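## Task

Remove the orange microphone from its stand and set it down on an open area of the table. At the end it must be at rest and touching no other object on the table, the other microphone must still sit in its own stand's holder, and both stands must be standing upright on the table. A stand must never tilt far while its own microphone is in contact with it. The task can fail if the orange microphone is released while moving quickly, or if it drops or slides downward more than a few centimetres in total. Anything that stays in place only because the robot is holding it does not count.

## Robot and tools

Robot: two 6-joint arms with parallel grippers, named left_arm and right_arm. left_arm is mounted on the +y side. These names say nothing about which side of a camera image an arm appears on. Loose objects may occasionally get a brief push from outside. Never knock or place anything off the table. Never let the arms collide or press hard on each other.

Scene frame: the origin is on the table surface midway between the arms. +x points out over the table, +y points toward left_arm, +z points up. Distances are in metres. Each result prints, per arm, end_effector_position (x, y, z) and end_effector_quat_wxyz. This point sits between the finger pads, about 1 cm short of the fingertips. The fingers point along the gripper's +z axis and close along its y axis. The printed position can be off from the true one, more so when the arm is stretched far out.

Tool execute_actions, argument actions: a list holding one item or nothing.
- Empty list: sends nothing and just reports the current state.
- Motion item: {"rows": [...], "steps": n}, with n from 1 to 15 (15 if omitted). Each control step is 1/30 s. Each row is used for one step, and the last row repeats if there are fewer rows than steps.
- Wait item: {"steps": n} with no rows, n up to 300. It returns once n steps have passed since the previous result. The time you spend replying counts toward those steps.
- Optional pictures (boolean) turns camera images on or off. By default images come with every result.
If a call is refused, nothing is sent.

Row layout: one list of exactly 14 numbers covering both arms, even when only one arm moves. The order is left_arm waist, shoulder, elbow, wrist pitch, wrist yaw, wrist roll, opening, then the same seven values for right_arm.
- Joint values are absolute target angles in radians, in the same form the Joint positions line shows. They are not offsets.
- Stated ranges per arm: waist -2.618..3.054, shoulder 0.000..3.142, elbow 0.000..3.142, wrist pitch -1.571..1.571, wrist yaw -1.571..1.571, wrist roll -2.094..2.094.
- A target more than 0.036 rad beyond a range end is refused if it is also farther out than that joint's last reported angle. The real stops can differ from the stated ends by up to 0.036 rad in either direction. A target beyond the real stop is clipped to it, and the result then says "joint sent to its limit". That message can refer to an earlier action. Not seeing it does not prove there is room left.
- Opening is absolute, from -1 (closed) to +1 (fully open, pad gap 0.094 m).

Motion behaviour:
- Friction can leave a joint up to about 0.031 rad short of its target. Changes smaller than that may not move it at all.
- The target sent each step stays within a fixed lead of the measured angle: waist 0.202, shoulder 0.258, elbow 0.238, wrist pitch 0.573, wrist yaw and roll 0.522 rad. If a step's targets would move a gripper more than 70 mm from where it is, the whole arm's targets are scaled back. Distant goals therefore take several steps.
- The simulation keeps running while you write. The arms keep heading toward the last row sent until everything has nearly stopped (slow or blocked counts as stopped) or a step is HELD. Only a new action makes them move farther or push harder. Fingers that are already opening or closing continue to do so.

Result lines:
- Joint positions / Joint velocities: one block per arm, with the joints in row order (rad, rad/s), then the pad gap (m, m/s).
- grip_measured: the measured opening on the same -1..1 scale. Each gripper may read up to about 1 mm off, by a fixed amount for the whole scene. Away from ±1, the fingers move to where grip_measured equals your command. To hold an object, command below grip_measured: about 0.03 below grips firmly, less grips more gently. Pad force tops out around 50-62 N. Parts thinner than about 2 mm are held less firmly, and the first contact can briefly spike.
- "joint command not followed": a clearance check changed or blocked joint targets on some steps. The rest of the row still ran.
- HELD: marks steps on which your row, or part of it, was not sent.
- Joint torques: the total drive output in joint order, without the gripper. It is nonzero even with no load, and includes a fixed offset and scale per arm plus noise. Friction can hide a load or mimic one.
- MOTOR HOT: warning from 75 °C. At 90 °C that arm stops for 10 s; after that, 90 °C is not checked again on that arm for 5 minutes, and then it applies again. At 100 °C the arm and its gripper go limp and fall until they cool. Both kinds of stop appear as OVER-TEMPERATURE FAULT lines. Holding loads heats the motors, even while you are thinking.

Tool zoom_image: {"camera": name, "region": [x0, y0, x1, y1]}. Pixel coordinates are measured from the top-left corner of that camera's latest image, and the region can be at most 504x504. Cameras: cam_head_left and cam_head_right (672x504), cam_left_wrist and cam_right_wrist (616x616).

Tool finished_scene: {"scene": number of the current scene}. The goal must be met and must stay met after release, so let go and confirm the microphone is resting on the table first. The result gives the next task, if there is one. Replying without any tool call ends everything.

What to avoid: releasing a microphone while it is still moving, letting it drop or slide down more than a few cm, tipping a stand while its microphone is still touching it, hard impacts or shoves, and jerky or needlessly effortful motion.

Each tool is called after "Call:" as name(argument=value, ...) on one line, values as JSON.

## Session

Call:
execute_actions(actions=[])

Scene clock: 0.00 s of 4800.00 s.
left_arm: end_effector_position=(+0.1115, +0.1925, +0.1497) grip_measured=+1.000 end_effector_quat_wxyz=(-0.067, +0.993, +0.068, +0.074) | right_arm: end_effector_position=(+0.4835, -0.3122, +0.1857) grip_measured=+1.000 end_effector_quat_wxyz=(+0.248, +0.637, +0.519, +0.513)
Joint positions: left_arm=[-1.502  1.336  1.181 -1.523 -0.169  1.674  0.094] | right_arm=[-0.163  1.665  1.015  0.239 -0.502  1.801  0.094]
Joint velocities: left_arm=[-0.002 -0.012  0.007 -0.007 -0.037 -0.037  0.   ] | right_arm=[ 0.022 -0.012 -0.002  0.022 -0.007 -0.007  0.   ]
Joint torques (N m, as the arm reports them, + toward a larger angle): no reading

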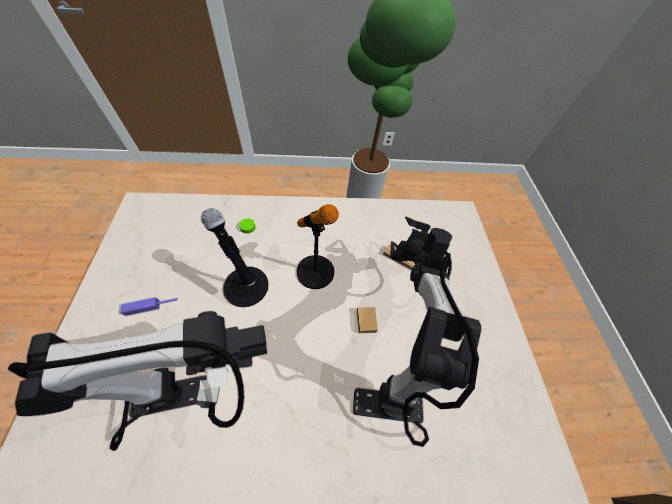

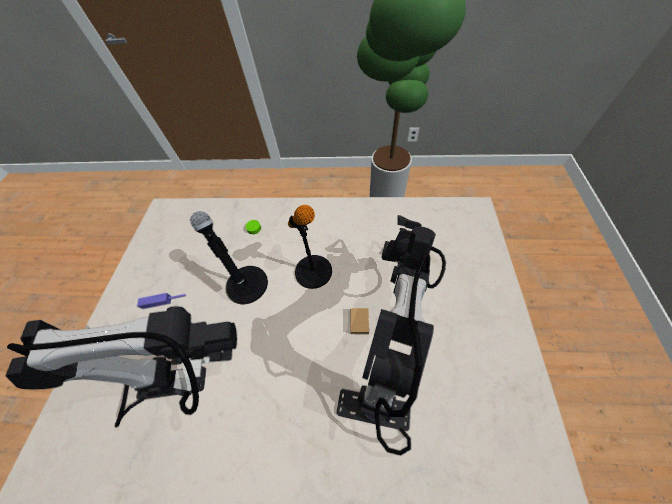

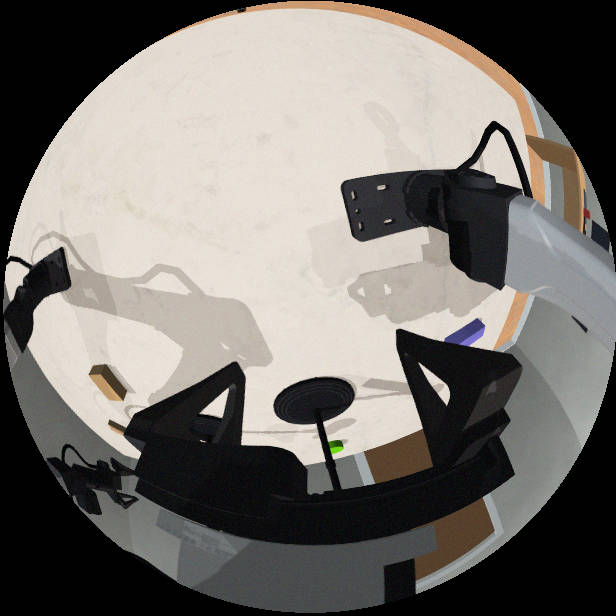

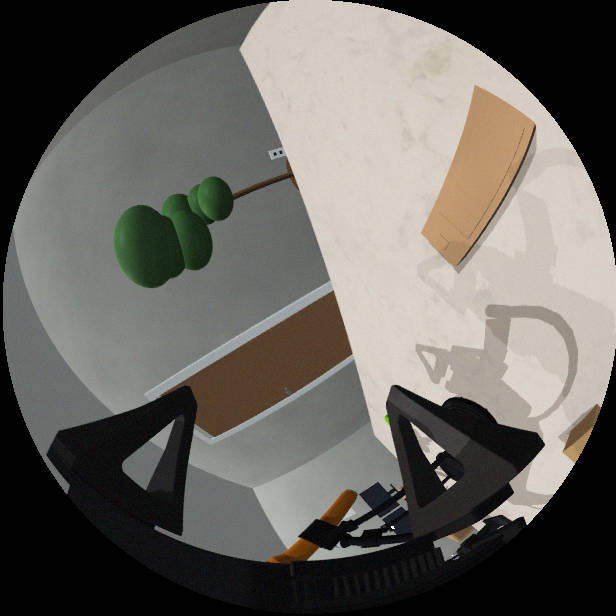

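Call:
zoom_image(camera="cam_head_left", region=[190, 180, 370, 320])

Call:
zoom_image(camera="cam_head_right", region=[180, 180, 360, 320])

Region (190, 180, 370, 320) of cam_head_left's 672x504 image, scaled by 2.800, with more detail than that image has.

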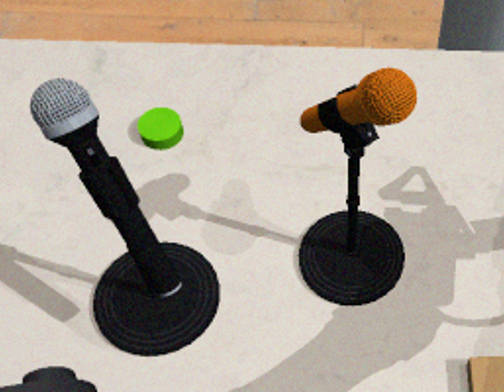

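Region (180, 180, 360, 320) of cam_head_right's 672x504 image, scaled by 2.800, with more detail than that image has.

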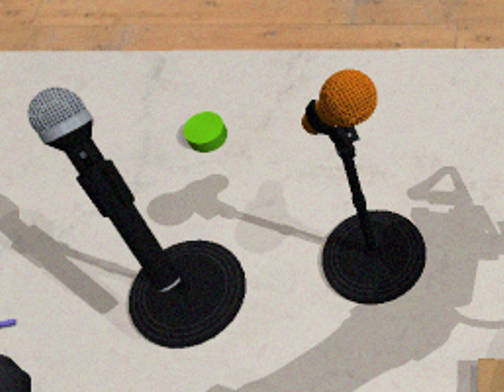

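Call:
execute_actions(actions=[{"rows": [[-1.498,1.335,1.18,-1.50,-0.165,1.655,1, -0.155,1.664,1.005,0.25,-0.495,1.78,1],[-1.49,1.333,1.18,-1.465,-0.16,1.63,1, -0.14,1.661,0.99,0.27,-0.485,1.745,1],[-1.48,1.33,1.179,-1.42,-0.155,1.60,1, -0.12,1.658,0.972,0.293,-0.47,1.70,1],[-1.468,1.327,1.178,-1.365,-0.148,1.565,1, -0.097,1.654,0.952,0.32,-0.455,1.645,1],[-1.455,1.324,1.177,-1.305,-0.141,1.527,1, -0.072,1.65,0.93,0.348,-0.438,1.585,1],[-1.441,1.321,1.176,-1.24,-0.134,1.488,1, -0.045,1.646,0.908,0.377,-0.42,1.522,1],[-1.427,1.318,1.175,-1.172,-0.127,1.448,1, -0.017,1.641,0.885,0.407,-0.402,1.457,1],[-1.413,1.315,1.174,-1.104,-0.12,1.408,1, 0.012,1.637,0.862,0.437,-0.384,1.39,1],[-1.399,1.312,1.173,-1.036,-0.113,1.368,1, 0.041,1.632,0.839,0.467,-0.365,1.322,1],[-1.385,1.309,1.172,-0.968,-0.106,1.328,1, 0.07,1.627,0.816,0.497,-0.346,1.254,1],[-1.371,1.306,1.171,-0.90,-0.099,1.288,1, 0.10,1.622,0.793,0.527,-0.327,1.185,1],[-1.357,1.303,1.17,-0.832,-0.092,1.248,1, 0.13,1.617,0.77,0.557,-0.308,1.115,1],[-1.343,1.30,1.169,-0.764,-0.085,1.208,1, 0.16,1.612,0.747,0.587,-0.289,1.045,1],[-1.329,1.297,1.168,-0.696,-0.078,1.168,1, 0.19,1.607,0.724,0.617,-0.27,0.975,1],[-1.315,1.294,1.167,-0.628,-0.071,1.128,1, 0.22,1.602,0.70,0.647,-0.251,0.90,1]], "steps": 15}], pictures=false)

Call:
execute_actions(actions=[{"rows": [[-1.30,1.291,1.166,-0.56,-0.064,1.088,1, 0.25,1.597,0.677,0.677,-0.232,0.83,1],[-1.284,1.288,1.165,-0.492,-0.057,1.048,1, 0.28,1.592,0.654,0.707,-0.213,0.76,1],[-1.267,1.285,1.164,-0.424,-0.05,1.008,1, 0.31,1.587,0.631,0.737,-0.194,0.69,1],[-1.249,1.282,1.163,-0.358,-0.043,0.968,1, 0.34,1.582,0.608,0.767,-0.175,0.62,1],[-1.229,1.279,1.162,-0.295,-0.036,0.928,1, 0.37,1.577,0.585,0.797,-0.156,0.55,1],[-1.207,1.276,1.161,-0.237,-0.03,0.888,1, 0.40,1.572,0.562,0.827,-0.137,0.48,1],[-1.183,1.273,1.16,-0.185,-0.024,0.848,1, 0.43,1.567,0.539,0.857,-0.118,0.41,1],[-1.157,1.27,1.159,-0.14,-0.018,0.808,1, 0.459,1.562,0.516,0.887,-0.10,0.343,1],[-1.13,1.267,1.158,-0.103,-0.013,0.77,1, 0.487,1.558,0.493,0.917,-0.082,0.278,1],[-1.102,1.264,1.157,-0.075,-0.008,0.733,1, 0.514,1.554,0.47,0.947,-0.064,0.215,1],[-1.075,1.262,1.156,-0.056,-0.004,0.698,1, 0.539,1.55,0.448,0.977,-0.047,0.157,1],[-1.05,1.26,1.155,-0.045,0,0.667,1, 0.562,1.546,0.427,1.005,-0.032,0.105,1],[-1.027,1.258,1.155,-0.04,0,0.64,1, 0.582,1.543,0.408,1.03,-0.018,0.06,1],[-1.008,1.257,1.155,-0.04,0,0.617,1, 0.598,1.54,0.39,1.052,-0.007,0.025,1],[-0.996,1.256,1.155,-0.04,0,0.60,1, 0.608,1.535,0.375,1.07,0,0,1]], "steps": 15}], pictures=false)

Call:
execute_actions(actions=[{"steps": 14}])

Scene clock: 37.67 s of 4800.00 s.
left_arm: end_effector_position=(+0.1831, +0.0699, +0.1814) grip_measured=+1.000 end_effector_quat_wxyz=(+0.251, +0.905, +0.336, +0.067) | right_arm: end_effector_position=(+0.4593, -0.1792, +0.1490) grip_measured=+1.000 end_effector_quat_wxyz=(+0.389, +0.365, +0.726, +0.433)
Joint positions: left_arm=[-1.348  1.322  1.181 -0.913 -0.105  1.293  0.094] | right_arm=[ 0.167  1.627  0.762  0.519 -0.331  1.188  0.094]
Joint velocities: left_arm=[ 0.369 -0.105  0.002  1.853  0.198 -1.062  0.   ] | right_arm=[ 0.818 -0.149 -0.672  0.799  0.52  -1.897  0.   ]
Joint torques (N m, as the arm reports them, + toward a larger angle): left_arm=[ 0.52 -6.81  5.23  1.21  0.05 -0.12] | right_arm=[ 0.52 -8.65  5.55  2.4  -0.04 -0.31]
Steps of this call (steps 1 to 90: nothing new was sent; then 34.17 s passed at rest; steps 91 to 105: all 15 steps of this action). Readings (joint positions):
91: left_arm=[-1.502 1.336 1.181 -1.522 -0.169 1.672] | right_arm=[-0.163 1.665 1.015 0.239 -0.502 1.799]
92: left_arm=[-1.502 1.336 1.181 -1.517 -0.169 1.666] | right_arm=[-0.161 1.665 1.015 0.241 -0.499 1.792]
94: left_arm=[-1.495 1.336 1.181 -1.485 -0.164 1.640] | right_arm=[-0.145 1.664 1.004 0.266 -0.485 1.755]
98: left_arm=[-1.446 1.336 1.181 -1.332 -0.147 1.540] | right_arm=[-0.050 1.653 0.930 0.347 -0.439 1.601]
105: the state above

Scene clock: 38.17 s of 4800.00 s.
left_arm: end_effector_position=(+0.3267, +0.0415, +0.3517) grip_measured=+1.000 end_effector_quat_wxyz=(+0.628, +0.546, +0.553, -0.030) | right_arm: end_effector_position=(+0.3714, -0.0582, +0.1395) grip_measured=+1.000 end_effector_quat_wxyz=(+0.601, -0.108, +0.758, +0.230)
Joint positions: left_arm=[-1.029  1.273  1.181 -0.118 -0.021  0.727  0.094] | right_arm=[ 0.582  1.556  0.427  0.956 -0.068  0.212  0.094]
Joint velocities: left_arm=[ 0.569 -0.071  0.002  0.549 -0.022 -0.799  0.   ] | right_arm=[ 0.471 -0.095 -0.52   0.696  0.344 -1.282  0.   ]
Joint torques (N m, as the arm reports them, + toward a larger angle): left_arm=[-0.3  -6.4   5.05  1.98  0.1  -0.1 ] | right_arm=[ 0.04 -6.85  4.79  2.49  0.04 -0.17]
Steps of this call (steps 1 to 15: all 15 steps of this action). Readings (joint positions):
1: left_arm=[-1.334 1.318 1.181 -0.847 -0.098 1.254] | right_arm=[0.196 1.622 0.739 0.547 -0.313 1.121]
2: left_arm=[-1.319 1.315 1.181 -0.781 -0.092 1.215] | right_arm=[0.226 1.616 0.716 0.576 -0.295 1.053]
4: left_arm=[-1.288 1.309 1.181 -0.648 -0.077 1.137] | right_arm=[0.286 1.605 0.671 0.635 -0.258 0.917]
8: left_arm=[-1.209 1.297 1.181 -0.393 -0.050 0.979] | right_arm=[0.406 1.584 0.580 0.756 -0.184 0.641]
15: the state above

Scene clock: 38.63 s of 4800.00 s.
left_arm: end_effector_position=(+0.3363, +0.0475, +0.3693) grip_measured=+1.000 end_effector_quat_wxyz=(+0.653, +0.492, +0.573, -0.065) | right_arm: end_effector_position=(+0.3685, -0.0608, +0.1556) grip_measured=+1.000 end_effector_quat_wxyz=(+0.654, -0.165, +0.720, +0.163)
Joint positions: left_arm=[-0.999  1.27   1.181 -0.052 -0.01   0.609  0.094] | right_arm=[ 0.604  1.548  0.396  1.06  -0.009  0.019  0.094]
Joint velocities: left_arm=[-0.012  0.002 -0.027 -0.007  0.037 -0.051  0.   ] | right_arm=[ 0.007  0.002 -0.007  0.037 -0.022 -0.081  0.   ]
Joint torques (N m, as the arm reports them, + toward a larger angle): left_arm=[ 0.13 -6.5   5.03  2.1   0.07 -0.1 ] | right_arm=[ 0.45 -6.32  4.34  2.45 -0.02 -0.28]
Steps of this call (steps 1 to 14: the robot went on to your last target). Readings (joint positions):
1: left_arm=[-1.013 1.272 1.181 -0.102 -0.021 0.702] | right_arm=[0.595 1.553 0.412 0.976 -0.058 0.171]
2: left_arm=[-1.003 1.270 1.181 -0.089 -0.021 0.682] | right_arm=[0.602 1.551 0.402 0.991 -0.049 0.138]
4: left_arm=[-0.999 1.270 1.181 -0.072 -0.019 0.653] | right_arm=[0.604 1.551 0.396 1.013 -0.035 0.092]
8: left_arm=[-0.999 1.270 1.181 -0.058 -0.013 0.624] | right_arm=[0.604 1.548 0.396 1.045 -0.017 0.044]
14: the state above

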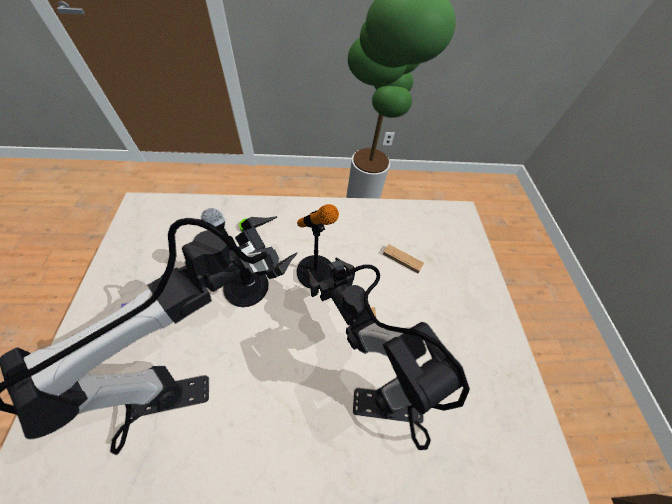

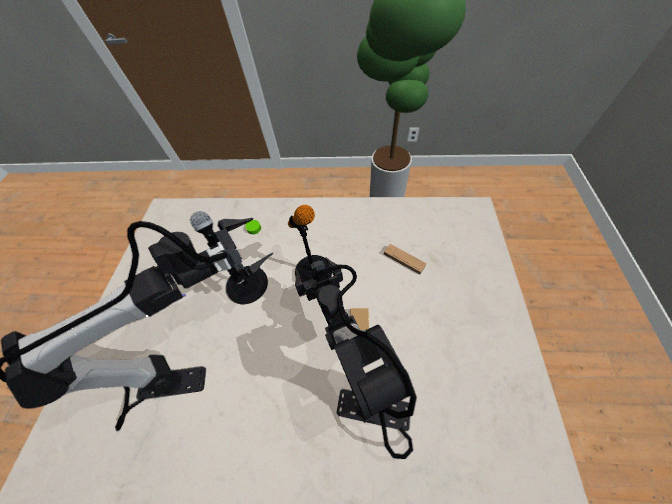

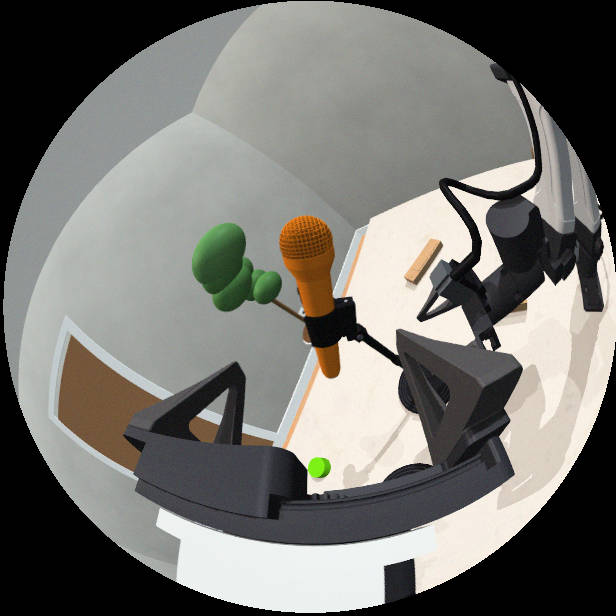

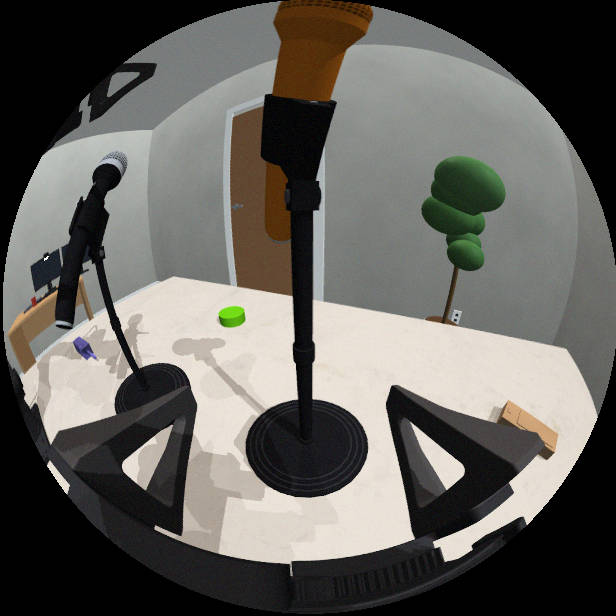

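Call:
execute_actions(actions=[])

Scene clock: 57.87 s of 4800.00 s.
left_arm: end_effector_position=(+0.3362, +0.0474, +0.3698) grip_measured=+1.000 end_effector_quat_wxyz=(+0.653, +0.490, +0.574, -0.067) | right_arm: end_effector_position=(+0.3688, -0.0612, +0.1565) grip_measured=+1.000 end_effector_quat_wxyz=(+0.656, -0.166, +0.718, +0.160)
Joint positions: left_arm=[-0.999  1.27   1.181 -0.05  -0.009  0.604  0.094] | right_arm=[ 0.604  1.548  0.396  1.064 -0.006  0.01   0.094]
Joint velocities: left_arm=[ 0.002 -0.007 -0.012 -0.11   0.022 -0.007  0.   ] | right_arm=[-0.007  0.002 -0.012 -0.11   0.007  0.007  0.   ]
Joint torques (N m, as the arm reports them, + toward a larger angle): left_arm=[ 0.14 -6.5   5.03  2.09  0.05 -0.12] | right_arm=[ 0.49 -6.24  4.22  2.47 -0.03 -0.24]
Steps of this call (steps 1 to 30: the robot went on to your last target; steps 31 to 120: nothing new was sent; then 15.23 s passed at rest). Readings (joint positions):
1: left_arm=[-0.999 1.270 1.181 -0.051 -0.010 0.608] | right_arm=[0.604 1.548 0.396 1.061 -0.008 0.017]
2: left_arm=[-0.999 1.270 1.181 -0.051 -0.010 0.607] | right_arm=[0.604 1.548 0.396 1.061 -0.008 0.016]
4: left_arm=[-0.999 1.270 1.181 -0.051 -0.009 0.606] | right_arm=[0.604 1.548 0.396 1.063 -0.007 0.014]
8: left_arm=[-0.999 1.270 1.181 -0.050 -0.009 0.605] | right_arm=[0.604 1.548 0.396 1.063 -0.006 0.012]
120: the state above
All arms were judged still, so your last target was given up. Only a new action makes them travel on or press farther. Fingers that are still opening or closing keep moving.

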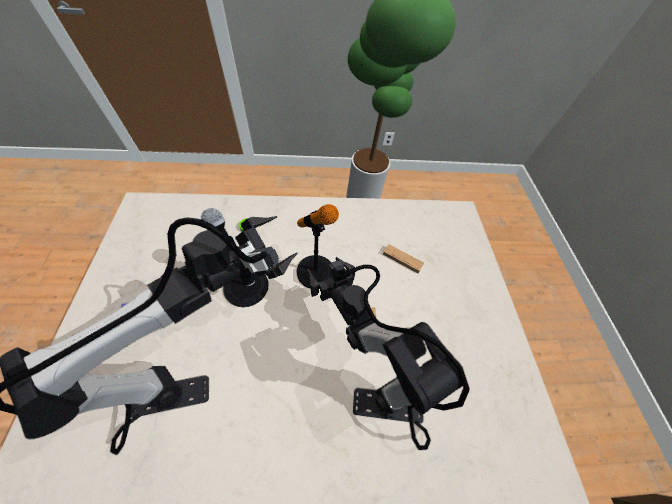

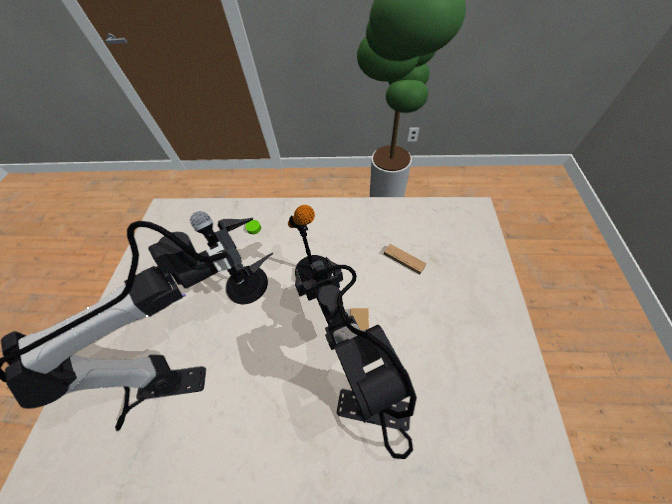

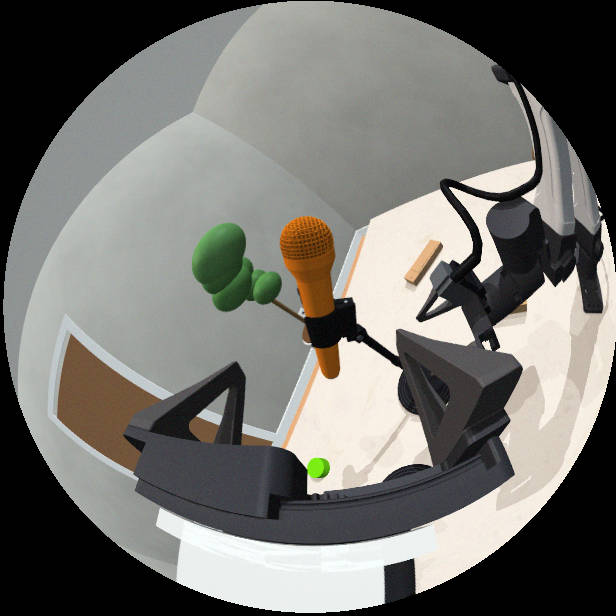

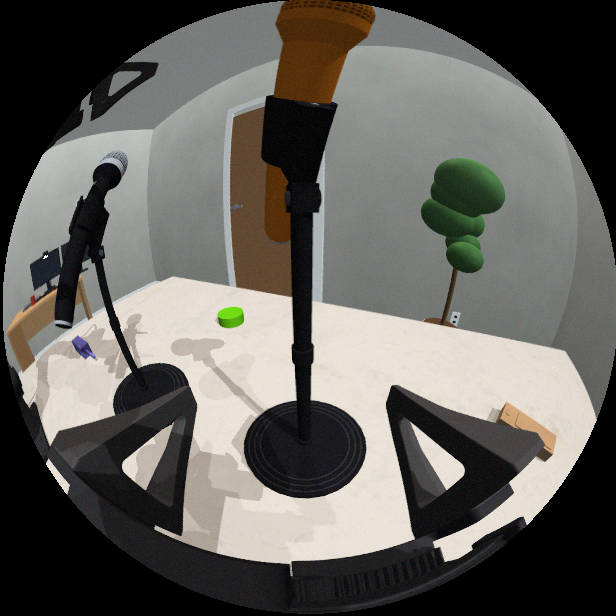

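Call:
execute_actions(actions=[{"rows":[[-1.0,1.28,1.19,-0.048,0,0.6,1,0.602,1.555,0.405,1.062,0,0,1],[-1.0,1.295,1.2,-0.044,0,0.6,1,0.6,1.565,0.42,1.058,0,0,1],[-1.0,1.315,1.215,-0.039,0,0.6,1,0.598,1.578,0.438,1.053,0,0,1],[-1.0,1.34,1.233,-0.032,0,0.6,1,0.596,1.595,0.46,1.047,0,0,1],[-1.0,1.367,1.253,-0.025,0,0.6,1,0.593,1.613,0.485,1.04,0,0,1],[-1.0,1.396,1.275,-0.018,0,0.6,1,0.59,1.632,0.511,1.033,0,0,1],[-1.0,1.426,1.297,-0.01,0,0.6,1,0.588,1.652,0.538,1.025,0,0,1],[-1.0,1.456,1.32,-0.002,0,0.6,1,0.585,1.672,0.565,1.018,0,0,1],[-1.0,1.485,1.342,0.006,0,0.6,1,0.582,1.692,0.592,1.011,0,0,1],[-1.0,1.512,1.362,0.014,0,0.6,1,0.58,1.71,0.617,1.004,0,0,1],[-1.0,1.537,1.381,0.021,0,0.6,1,0.578,1.726,0.64,0.998,0,0,1],[-1.0,1.557,1.396,0.027,0,0.6,1,0.577,1.74,0.658,0.993,0,0,1],[-1.0,1.572,1.408,0.032,0,0.6,1,0.576,1.75,0.672,0.989,0,0,1],[-1.0,1.582,1.416,0.036,0,0.6,1,0.575,1.757,0.681,0.986,0,0,1],[-1.0,1.587,1.42,0.038,0,0.6,1,0.575,1.76,0.685,0.985,0,0,1]],"steps":15}], pictures=false)

Call:
execute_actions(actions=[{"steps":15}])

Scene clock: 79.77 s of 4800.00 s.
left_arm: end_effector_position=(+0.3896, -0.0097, +0.3508) grip_measured=+1.000 end_effector_quat_wxyz=(+0.641, +0.497, +0.581, -0.066) | right_arm: end_effector_position=(+0.4305, -0.0418, +0.1782) grip_measured=+1.000 end_effector_quat_wxyz=(+0.675, -0.155, +0.704, +0.156)
Joint positions: left_arm=[-0.999  1.566  1.385  0.01  -0.008  0.604  0.094] | right_arm=[ 0.583  1.73   0.658  1.034 -0.005  0.01   0.094]
Joint velocities: left_arm=[-0.002  0.432  0.183  0.11  -0.022 -0.007  0.   ] | right_arm=[-0.042  0.222  0.271 -0.125  0.007 -0.022  0.   ]
Joint torques (N m, as the arm reports them, + toward a larger angle): left_arm=[-0.14 -9.02  8.63  2.13  0.05 -0.11] | right_arm=[-0.23 -6.2   6.58  2.05 -0.08 -0.16]
Steps of this call (steps 1 to 90: nothing new was sent; then 18.40 s passed at rest; steps 91 to 105: all 15 steps of this action). Readings (joint positions):
91: left_arm=[-0.999 1.270 1.181 -0.050 -0.009 0.604] | right_arm=[0.604 1.548 0.396 1.064 -0.006 0.010]
92: left_arm=[-0.999 1.270 1.181 -0.050 -0.009 0.604] | right_arm=[0.604 1.548 0.396 1.064 -0.006 0.010]
94: left_arm=[-0.999 1.282 1.193 -0.049 -0.008 0.604] | right_arm=[0.604 1.556 0.409 1.064 -0.006 0.010]
98: left_arm=[-0.999 1.378 1.270 -0.029 -0.008 0.604] | right_arm=[0.599 1.619 0.502 1.060 -0.006 0.010]
105: the state above

Scene clock: 80.27 s of 4800.00 s.
left_arm: end_effector_position=(+0.3938, -0.0142, +0.3522) grip_measured=+1.000 end_effector_quat_wxyz=(+0.645, +0.495, +0.578, -0.066) | right_arm: end_effector_position=(+0.4328, -0.0409, +0.1737) grip_measured=+1.000 end_effector_quat_wxyz=(+0.669, -0.156, +0.710, +0.155)
Joint positions: left_arm=[-0.999  1.587  1.401  0.028 -0.008  0.604  0.094] | right_arm=[ 0.583  1.74   0.668  1.016 -0.005  0.01   0.094]
Joint velocities: left_arm=[ 0.002 -0.002  0.002 -0.066  0.037  0.007  0.   ] | right_arm=[-0.007  0.012 -0.017 -0.037  0.022 -0.081  0.   ]
Joint torques (N m, as the arm reports them, + toward a larger angle): left_arm=[-0.12 -8.77  8.45  2.08  0.04 -0.13] | right_arm=[-0.41 -5.72  7.28  2.13 -0.01 -0.21]
Steps of this call (steps 1 to 15: the robot went on to your last target). Readings (joint positions):
1: left_arm=[-0.999 1.578 1.390 0.012 -0.008 0.604] | right_arm=[0.583 1.736 0.665 1.030 -0.005 0.010]
2: left_arm=[-0.999 1.584 1.391 0.012 -0.008 0.604] | right_arm=[0.583 1.739 0.667 1.027 -0.005 0.010]
4: left_arm=[-0.999 1.587 1.391 0.012 -0.008 0.604] | right_arm=[0.583 1.740 0.668 1.022 -0.005 0.010]
8: left_arm=[-0.999 1.587 1.398 0.022 -0.008 0.604] | right_arm=[0.583 1.740 0.668 1.018 -0.005 0.010]
15: the state above

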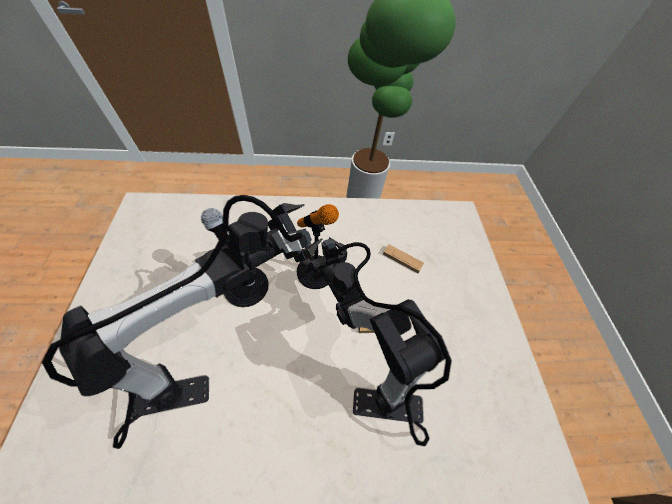

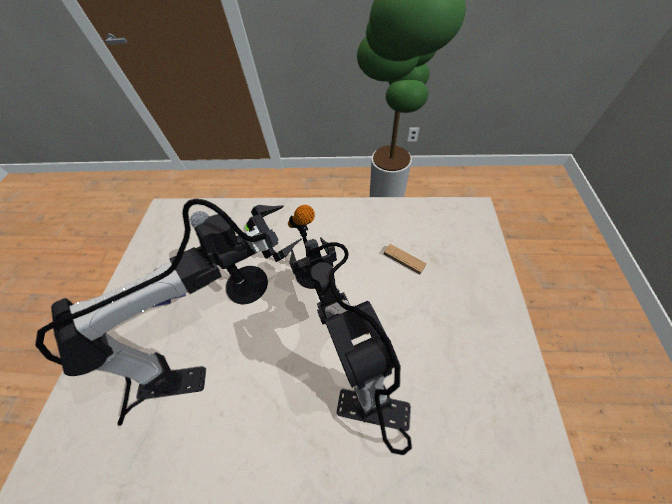

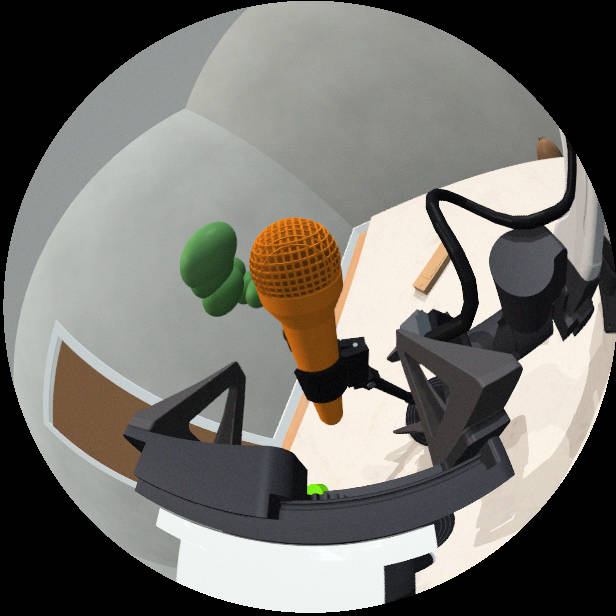

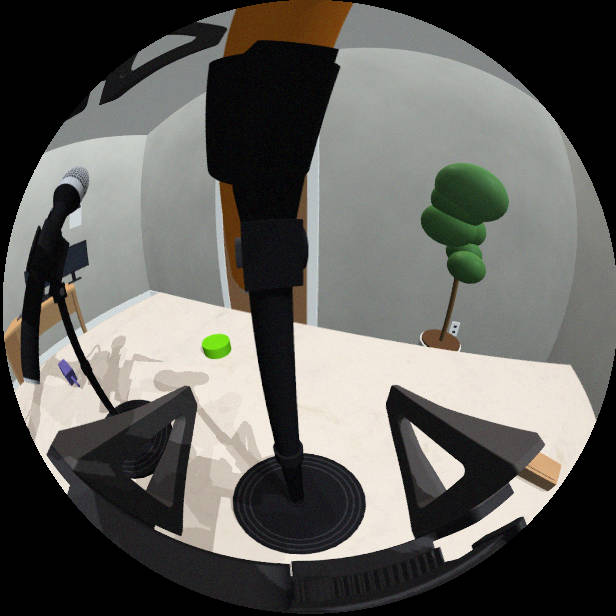

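Call:
zoom_image(camera="cam_left_wrist", region=[220, 210, 440, 430])

Region (220, 210, 440, 430) of cam_left_wrist's 616x616 image, scaled by 2.291, with more detail than that image has.

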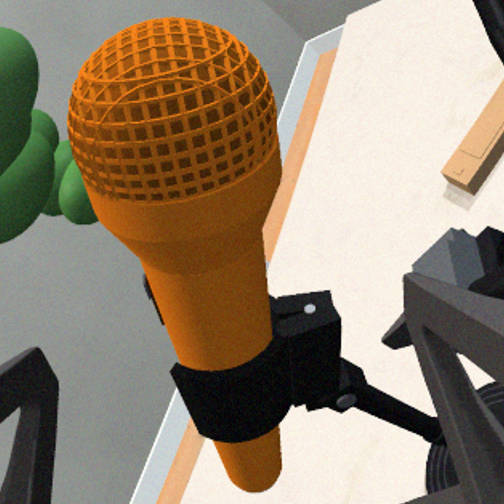

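Call:
execute_actions(actions=[{"rows":[[-0.998,1.595,1.425,0.04,0,0.6,1,0.585,1.765,0.685,0.985,0,0,1],[-0.996,1.605,1.435,0.041,0,0.6,1,0.587,1.772,0.688,0.984,0,0,1],[-0.993,1.618,1.447,0.042,0,0.6,1,0.589,1.781,0.692,0.983,0,0,1],[-0.99,1.633,1.461,0.043,0,0.6,1,0.591,1.791,0.697,0.982,0,0,1],[-0.987,1.65,1.476,0.045,0,0.6,1,0.593,1.802,0.703,0.981,0,0,1],[-0.984,1.668,1.492,0.046,0,0.6,1,0.594,1.813,0.71,0.98,0,0,1],[-0.981,1.686,1.508,0.048,0,0.6,1,0.595,1.824,0.718,0.979,0,0,1],[-0.978,1.704,1.524,0.049,0,0.6,1,0.596,1.834,0.726,0.978,0,0,1],[-0.976,1.72,1.539,0.051,0,0.6,1,0.597,1.843,0.734,0.977,0,0,1],[-0.974,1.735,1.552,0.052,0,0.6,1,0.598,1.85,0.742,0.976,0,0,1],[-0.973,1.748,1.564,0.053,0,0.6,1,0.598,1.856,0.749,0.976,0,0,1],[-0.972,1.758,1.573,0.054,0,0.6,1,0.598,1.86,0.754,0.975,0,0,1],[-0.971,1.765,1.58,0.055,0,0.6,1,0.598,1.863,0.758,0.975,0,0,1],[-0.97,1.769,1.584,0.055,0,0.6,1,0.598,1.865,0.76,0.975,0,0,1],[-0.97,1.77,1.585,0.055,0,0.6,1,0.598,1.865,0.76,0.975,0,0,1]],"steps":15}], pictures=false)

Call:
execute_actions(actions=[{"steps":12}])

Scene clock: 109.33 s of 4800.00 s.
left_arm: end_effector_position=(+0.4320, -0.0388, +0.3474) grip_measured=+1.000 end_effector_quat_wxyz=(+0.650, +0.487, +0.581, -0.060) | right_arm: end_effector_position=(+0.4488, -0.0293, +0.1498) grip_measured=+1.000 end_effector_quat_wxyz=(+0.651, -0.162, +0.725, +0.153)
Joint positions: left_arm=[-0.979  1.754  1.557  0.048 -0.007  0.604  0.094] | right_arm=[ 0.591  1.845  0.738  1.002 -0.005  0.01   0.094]
Joint velocities: left_arm=[0.027 0.222 0.046 0.007 0.037 0.11  0.   ] | right_arm=[ 0.002  0.037  0.085 -0.051 -0.022 -0.007  0.   ]
Joint torques (N m, as the arm reports them, + toward a larger angle): left_arm=[  0.37 -10.21   8.64   2.07   0.04  -0.11] | right_arm=[ 0.72 -7.17  7.35  2.16 -0.09 -0.21]
Steps of this call (steps 1 to 15: the robot went on to your last target; steps 16 to 100: nothing new was sent; then 25.23 s passed at rest; steps 101 to 115: all 15 steps of this action). Readings (joint positions):
101: left_arm=[-0.999 1.587 1.401 0.028 -0.008 0.604] | right_arm=[0.583 1.740 0.668 1.016 -0.005 0.010]
102: left_arm=[-0.999 1.587 1.402 0.028 -0.008 0.604] | right_arm=[0.583 1.741 0.668 1.016 -0.005 0.010]
104: left_arm=[-0.999 1.597 1.419 0.028 -0.008 0.604] | right_arm=[0.583 1.751 0.672 1.016 -0.005 0.010]
108: left_arm=[-0.995 1.648 1.482 0.039 -0.007 0.604] | right_arm=[0.584 1.794 0.696 1.014 -0.005 0.010]
115: the state above

Scene clock: 109.73 s of 4800.00 s.
left_arm: end_effector_position=(+0.4344, -0.0407, +0.3451) grip_measured=+1.000 end_effector_quat_wxyz=(+0.649, +0.487, +0.582, -0.060) | right_arm: end_effector_position=(+0.4496, -0.0289, +0.1511) grip_measured=+1.000 end_effector_quat_wxyz=(+0.653, -0.162, +0.724, +0.154)
Joint positions: left_arm=[-0.979  1.766  1.565  0.049 -0.007  0.604  0.094] | right_arm=[ 0.591  1.845  0.742  1.002 -0.005  0.01   0.094]
Joint velocities: left_arm=[-0.027  0.002  0.012 -0.022 -0.037 -0.037  0.   ] | right_arm=[-0.002 -0.002  0.017  0.022 -0.037  0.007  0.   ]
Joint torques (N m, as the arm reports them, + toward a larger angle): left_arm=[  0.52 -10.06   8.49   2.06   0.04  -0.12] | right_arm=[ 0.88 -6.64  7.27  2.16  0.01 -0.26]
Steps of this call (steps 1 to 12: the robot went on to your last target). Readings (joint positions):
1: left_arm=[-0.979 1.760 1.558 0.048 -0.007 0.604] | right_arm=[0.591 1.845 0.740 1.002 -0.005 0.010]
2: left_arm=[-0.979 1.764 1.558 0.048 -0.007 0.604] | right_arm=[0.591 1.845 0.741 1.002 -0.005 0.010]
4: left_arm=[-0.979 1.766 1.558 0.048 -0.007 0.604] | right_arm=[0.591 1.845 0.742 1.002 -0.005 0.010]
8: left_arm=[-0.979 1.766 1.561 0.049 -0.007 0.604] | right_arm=[0.591 1.845 0.742 1.002 -0.005 0.010]
12: the state above

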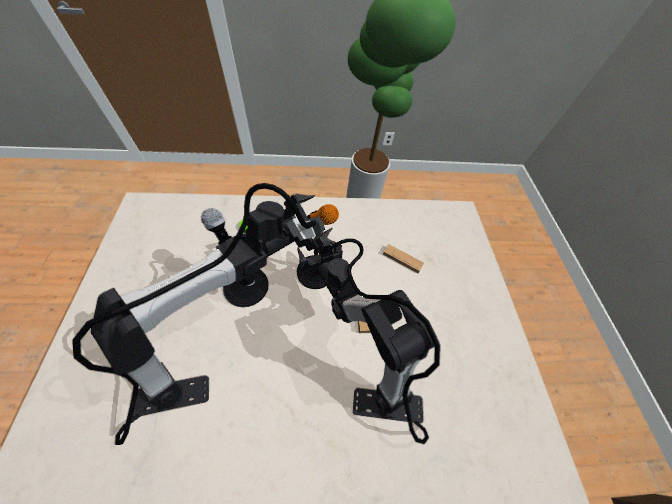

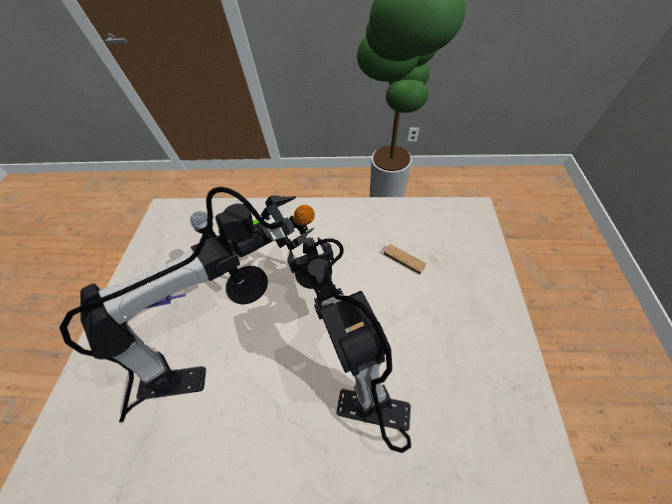

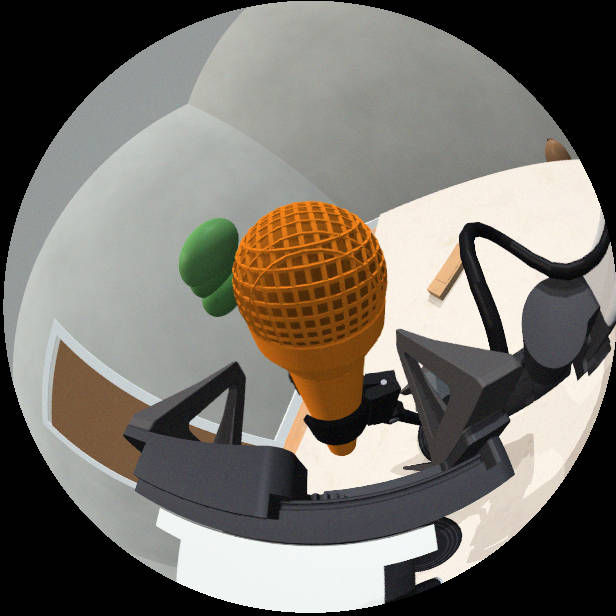

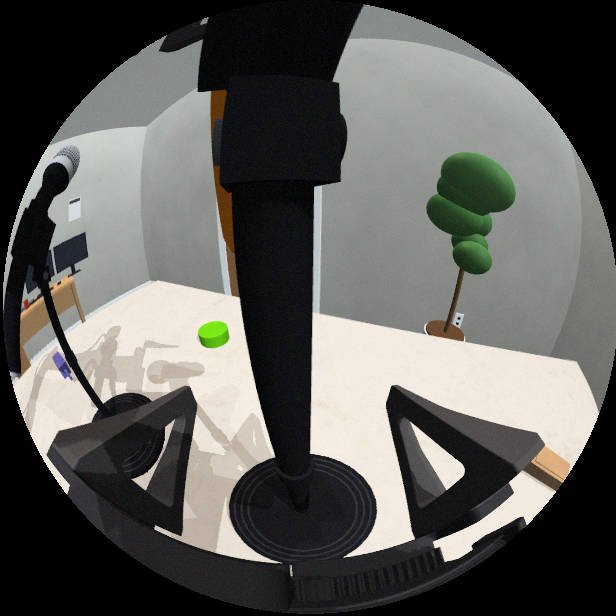

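Call:
zoom_image(camera="cam_left_wrist", region=[220, 300, 440, 480])

Call:
zoom_image(camera="cam_head_right", region=[240, 180, 360, 290])

Region (220, 300, 440, 480) of cam_left_wrist's 616x616 image, scaled by 2.291, with more detail than that image has; it fills the top 412 rows of this view, and the rest is white.

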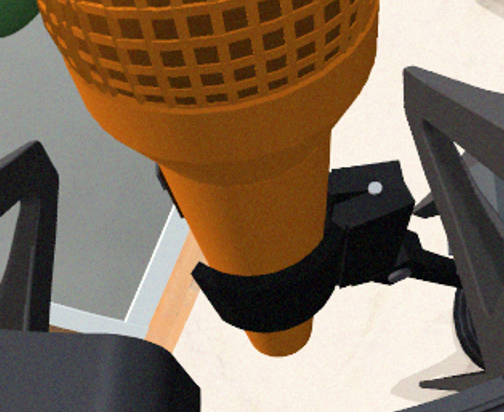

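Region (240, 180, 360, 290) of cam_head_right's 672x504 image, scaled by 4.200, with more detail than that image has; it fills the top 462 rows of this view, and the rest is white.

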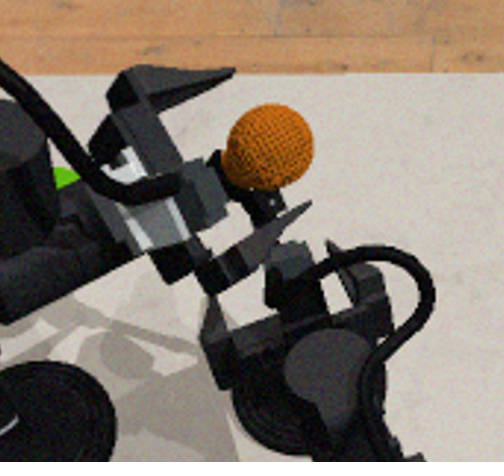

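Call:
execute_actions(actions=[{"rows":[[-0.969,1.772,1.585,0.055,0,0.6,0.95,0.598,1.865,0.76,0.975,0,0,0.85],[-0.968,1.775,1.585,0.055,0,0.6,0.9,0.598,1.865,0.76,0.975,0,0,0.7],[-0.967,1.778,1.585,0.055,0,0.6,0.83,0.598,1.865,0.76,0.975,0,0,0.55],[-0.966,1.781,1.585,0.055,0,0.6,0.76,0.598,1.865,0.76,0.975,0,0,0.4],[-0.965,1.784,1.585,0.055,0,0.6,0.69,0.598,1.865,0.76,0.975,0,0,0.25],[-0.964,1.787,1.585,0.055,0,0.6,0.62,0.598,1.865,0.76,0.975,0,0,0.1],[-0.963,1.79,1.585,0.055,0,0.6,0.55,0.598,1.865,0.76,0.975,0,0,-0.05],[-0.962,1.792,1.585,0.055,0,0.6,0.48,0.598,1.865,0.76,0.975,0,0,-0.2],[-0.961,1.794,1.585,0.055,0,0.6,0.41,0.598,1.865,0.76,0.975,0,0,-0.32],[-0.96,1.795,1.585,0.055,0,0.6,0.35,0.598,1.865,0.76,0.975,0,0,-0.42],[-0.96,1.795,1.585,0.055,0,0.6,0.3,0.598,1.865,0.76,0.975,0,0,-0.5],[-0.96,1.795,1.585,0.055,0,0.6,0.25,0.598,1.865,0.76,0.975,0,0,-0.56],[-0.96,1.795,1.585,0.055,0,0.6,0.22,0.598,1.865,0.76,0.975,0,0,-0.61],[-0.96,1.795,1.585,0.055,0,0.6,0.2,0.598,1.865,0.76,0.975,0,0,-0.65],[-0.96,1.795,1.585,0.055,0,0.6,0.2,0.598,1.865,0.76,0.975,0,0,-0.68]],"steps":15}], pictures=false)

Call:
execute_actions(actions=[{"steps":15}])

Scene clock: 133.60 s of 4800.00 s.
left_arm: end_effector_position=(+0.4385, -0.0400, +0.3407) grip_measured=+0.205 end_effector_quat_wxyz=(+0.646, +0.488, +0.584, -0.061) | right_arm: end_effector_position=(+0.4496, -0.0289, +0.1511) grip_measured=-0.662 end_effector_quat_wxyz=(+0.653, -0.162, +0.724, +0.153)
Joint positions: left_arm=[-0.97   1.775  1.565  0.053  0.001  0.602  0.057] | right_arm=[ 0.591  1.845  0.742  1.002 -0.005  0.01   0.016]
Joint velocities: left_arm=[ 0.002 -0.012  0.002  0.051 -0.037  0.007 -0.005] | right_arm=[-0.007  0.002 -0.007  0.037  0.007 -0.095 -0.031]
Joint torques (N m, as the arm reports them, + toward a larger angle): left_arm=[ 0.53 -9.17  8.47  2.   -0.04 -0.11] | right_arm=[ 0.92 -6.81  7.07  2.17 -0.08 -0.22]
Steps of this call (steps 1 to 30: the robot went on to your last target; steps 31 to 120: nothing new was sent; then 19.37 s passed at rest; steps 121 to 135: all 15 steps of this action). Readings (joint positions):
121: left_arm=[-0.979 1.766 1.565 0.049 -0.007 0.604] | right_arm=[0.591 1.845 0.742 1.002 -0.005 0.010]
122: left_arm=[-0.979 1.766 1.565 0.049 -0.007 0.604] | right_arm=[0.591 1.845 0.742 1.002 -0.005 0.010]
124: left_arm=[-0.979 1.766 1.565 0.049 -0.007 0.604] | right_arm=[0.591 1.845 0.742 1.002 -0.005 0.010]
128: left_arm=[-0.976 1.766 1.565 0.049 -0.007 0.604] | right_arm=[0.591 1.845 0.742 1.002 -0.005 0.010]
135: the state above

Scene clock: 134.10 s of 4800.00 s.
left_arm: end_effector_position=(+0.4385, -0.0400, +0.3407) grip_measured=+0.202 end_effector_quat_wxyz=(+0.646, +0.488, +0.584, -0.061) | right_arm: end_effector_position=(+0.4496, -0.0289, +0.1511) grip_measured=-0.677 end_effector_quat_wxyz=(+0.653, -0.162, +0.724, +0.153)
Joint positions: left_arm=[-0.97   1.775  1.565  0.053  0.001  0.602  0.056] | right_arm=[ 0.591  1.845  0.742  1.002 -0.004  0.01   0.015]
Joint velocities: left_arm=[-0.007  0.012 -0.027 -0.007  0.007 -0.007 -0.   ] | right_arm=[-0.012  0.007 -0.002 -0.066 -0.007  0.007  0.001]
Joint torques (N m, as the arm reports them, + toward a larger angle): left_arm=[ 0.6  -9.16  8.46  2.02 -0.04 -0.09] | right_arm=[ 0.69 -6.89  7.3   2.18 -0.06 -0.24]
Steps of this call (steps 1 to 15: the robot went on to your last target). Readings (joint positions):
1: left_arm=[-0.970 1.775 1.565 0.053 0.001 0.602] | right_arm=[0.591 1.845 0.742 1.002 -0.005 0.010]
2: left_arm=[-0.970 1.775 1.565 0.053 0.001 0.602] | right_arm=[0.591 1.845 0.742 1.002 -0.005 0.010]
4: left_arm=[-0.970 1.775 1.565 0.053 0.001 0.602] | right_arm=[0.591 1.845 0.742 1.002 -0.004 0.010]
8: left_arm=[-0.970 1.775 1.565 0.053 0.001 0.602] | right_arm=[0.591 1.845 0.742 1.002 -0.004 0.010]
15: the state above
All arms were judged still, so your last target was given up. Only a new action makes them travel on or press farther. Fingers that are still opening or closing keep moving.

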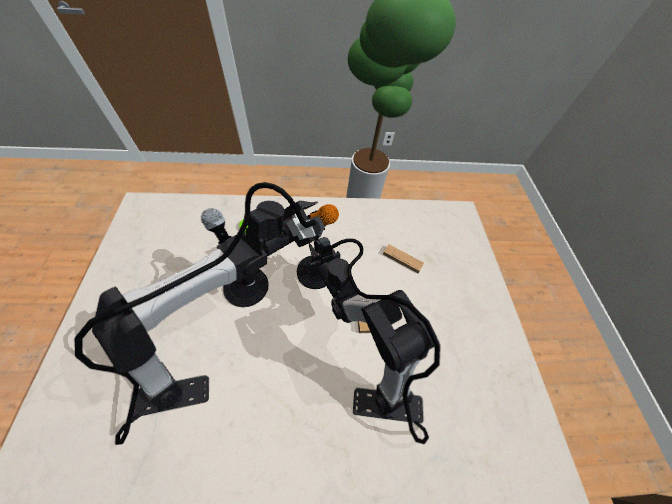

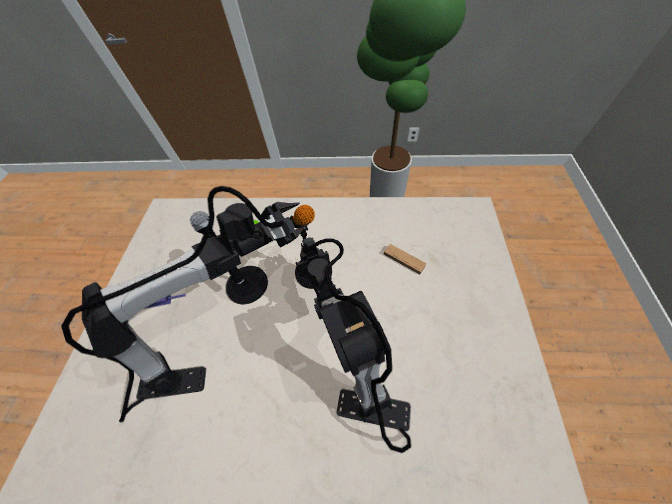

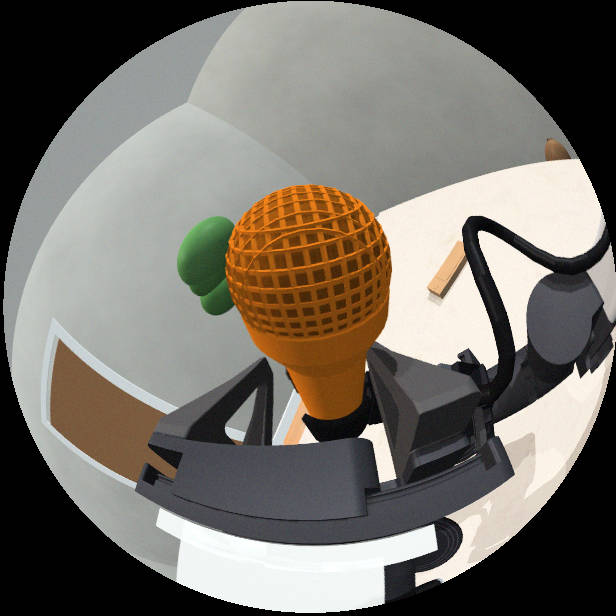

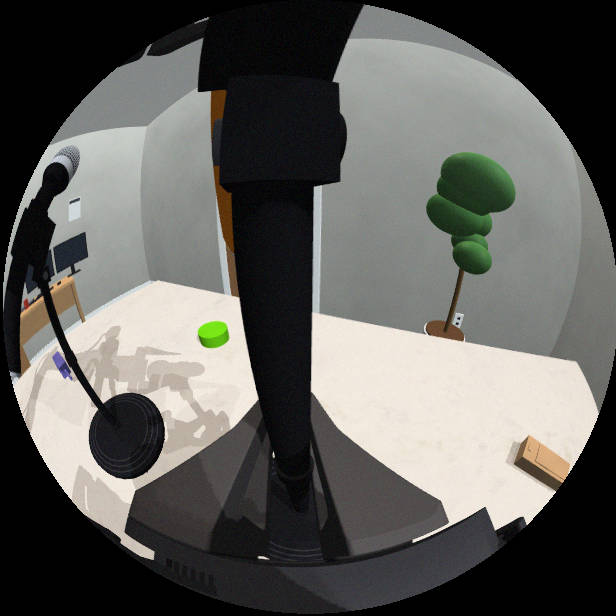

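Call:
zoom_image(camera="cam_left_wrist", region=[230, 300, 430, 470])

Call:
zoom_image(camera="cam_head_left", region=[260, 180, 370, 280])

Region (230, 300, 430, 470) of cam_left_wrist's 616x616 image, scaled by 2.520, with more detail than that image has; it fills the top 428 rows of this view, and the rest is white.

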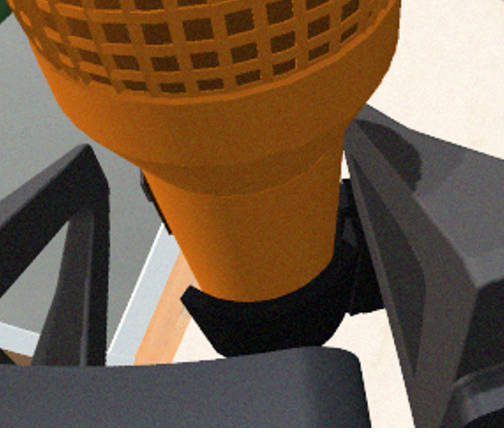

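Region (260, 180, 370, 280) of cam_head_left's 672x504 image, scaled by 4.582, with more detail than that image has; it fills the top 458 rows of this view, and the rest is white.

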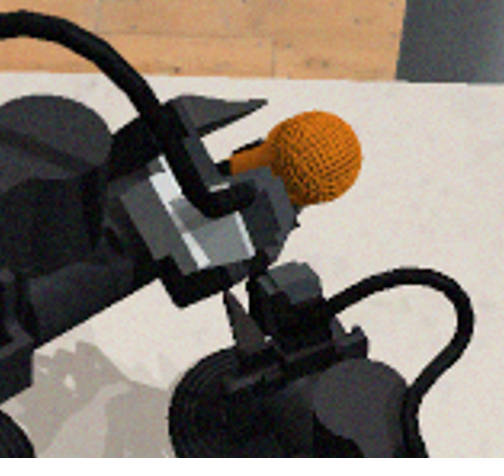

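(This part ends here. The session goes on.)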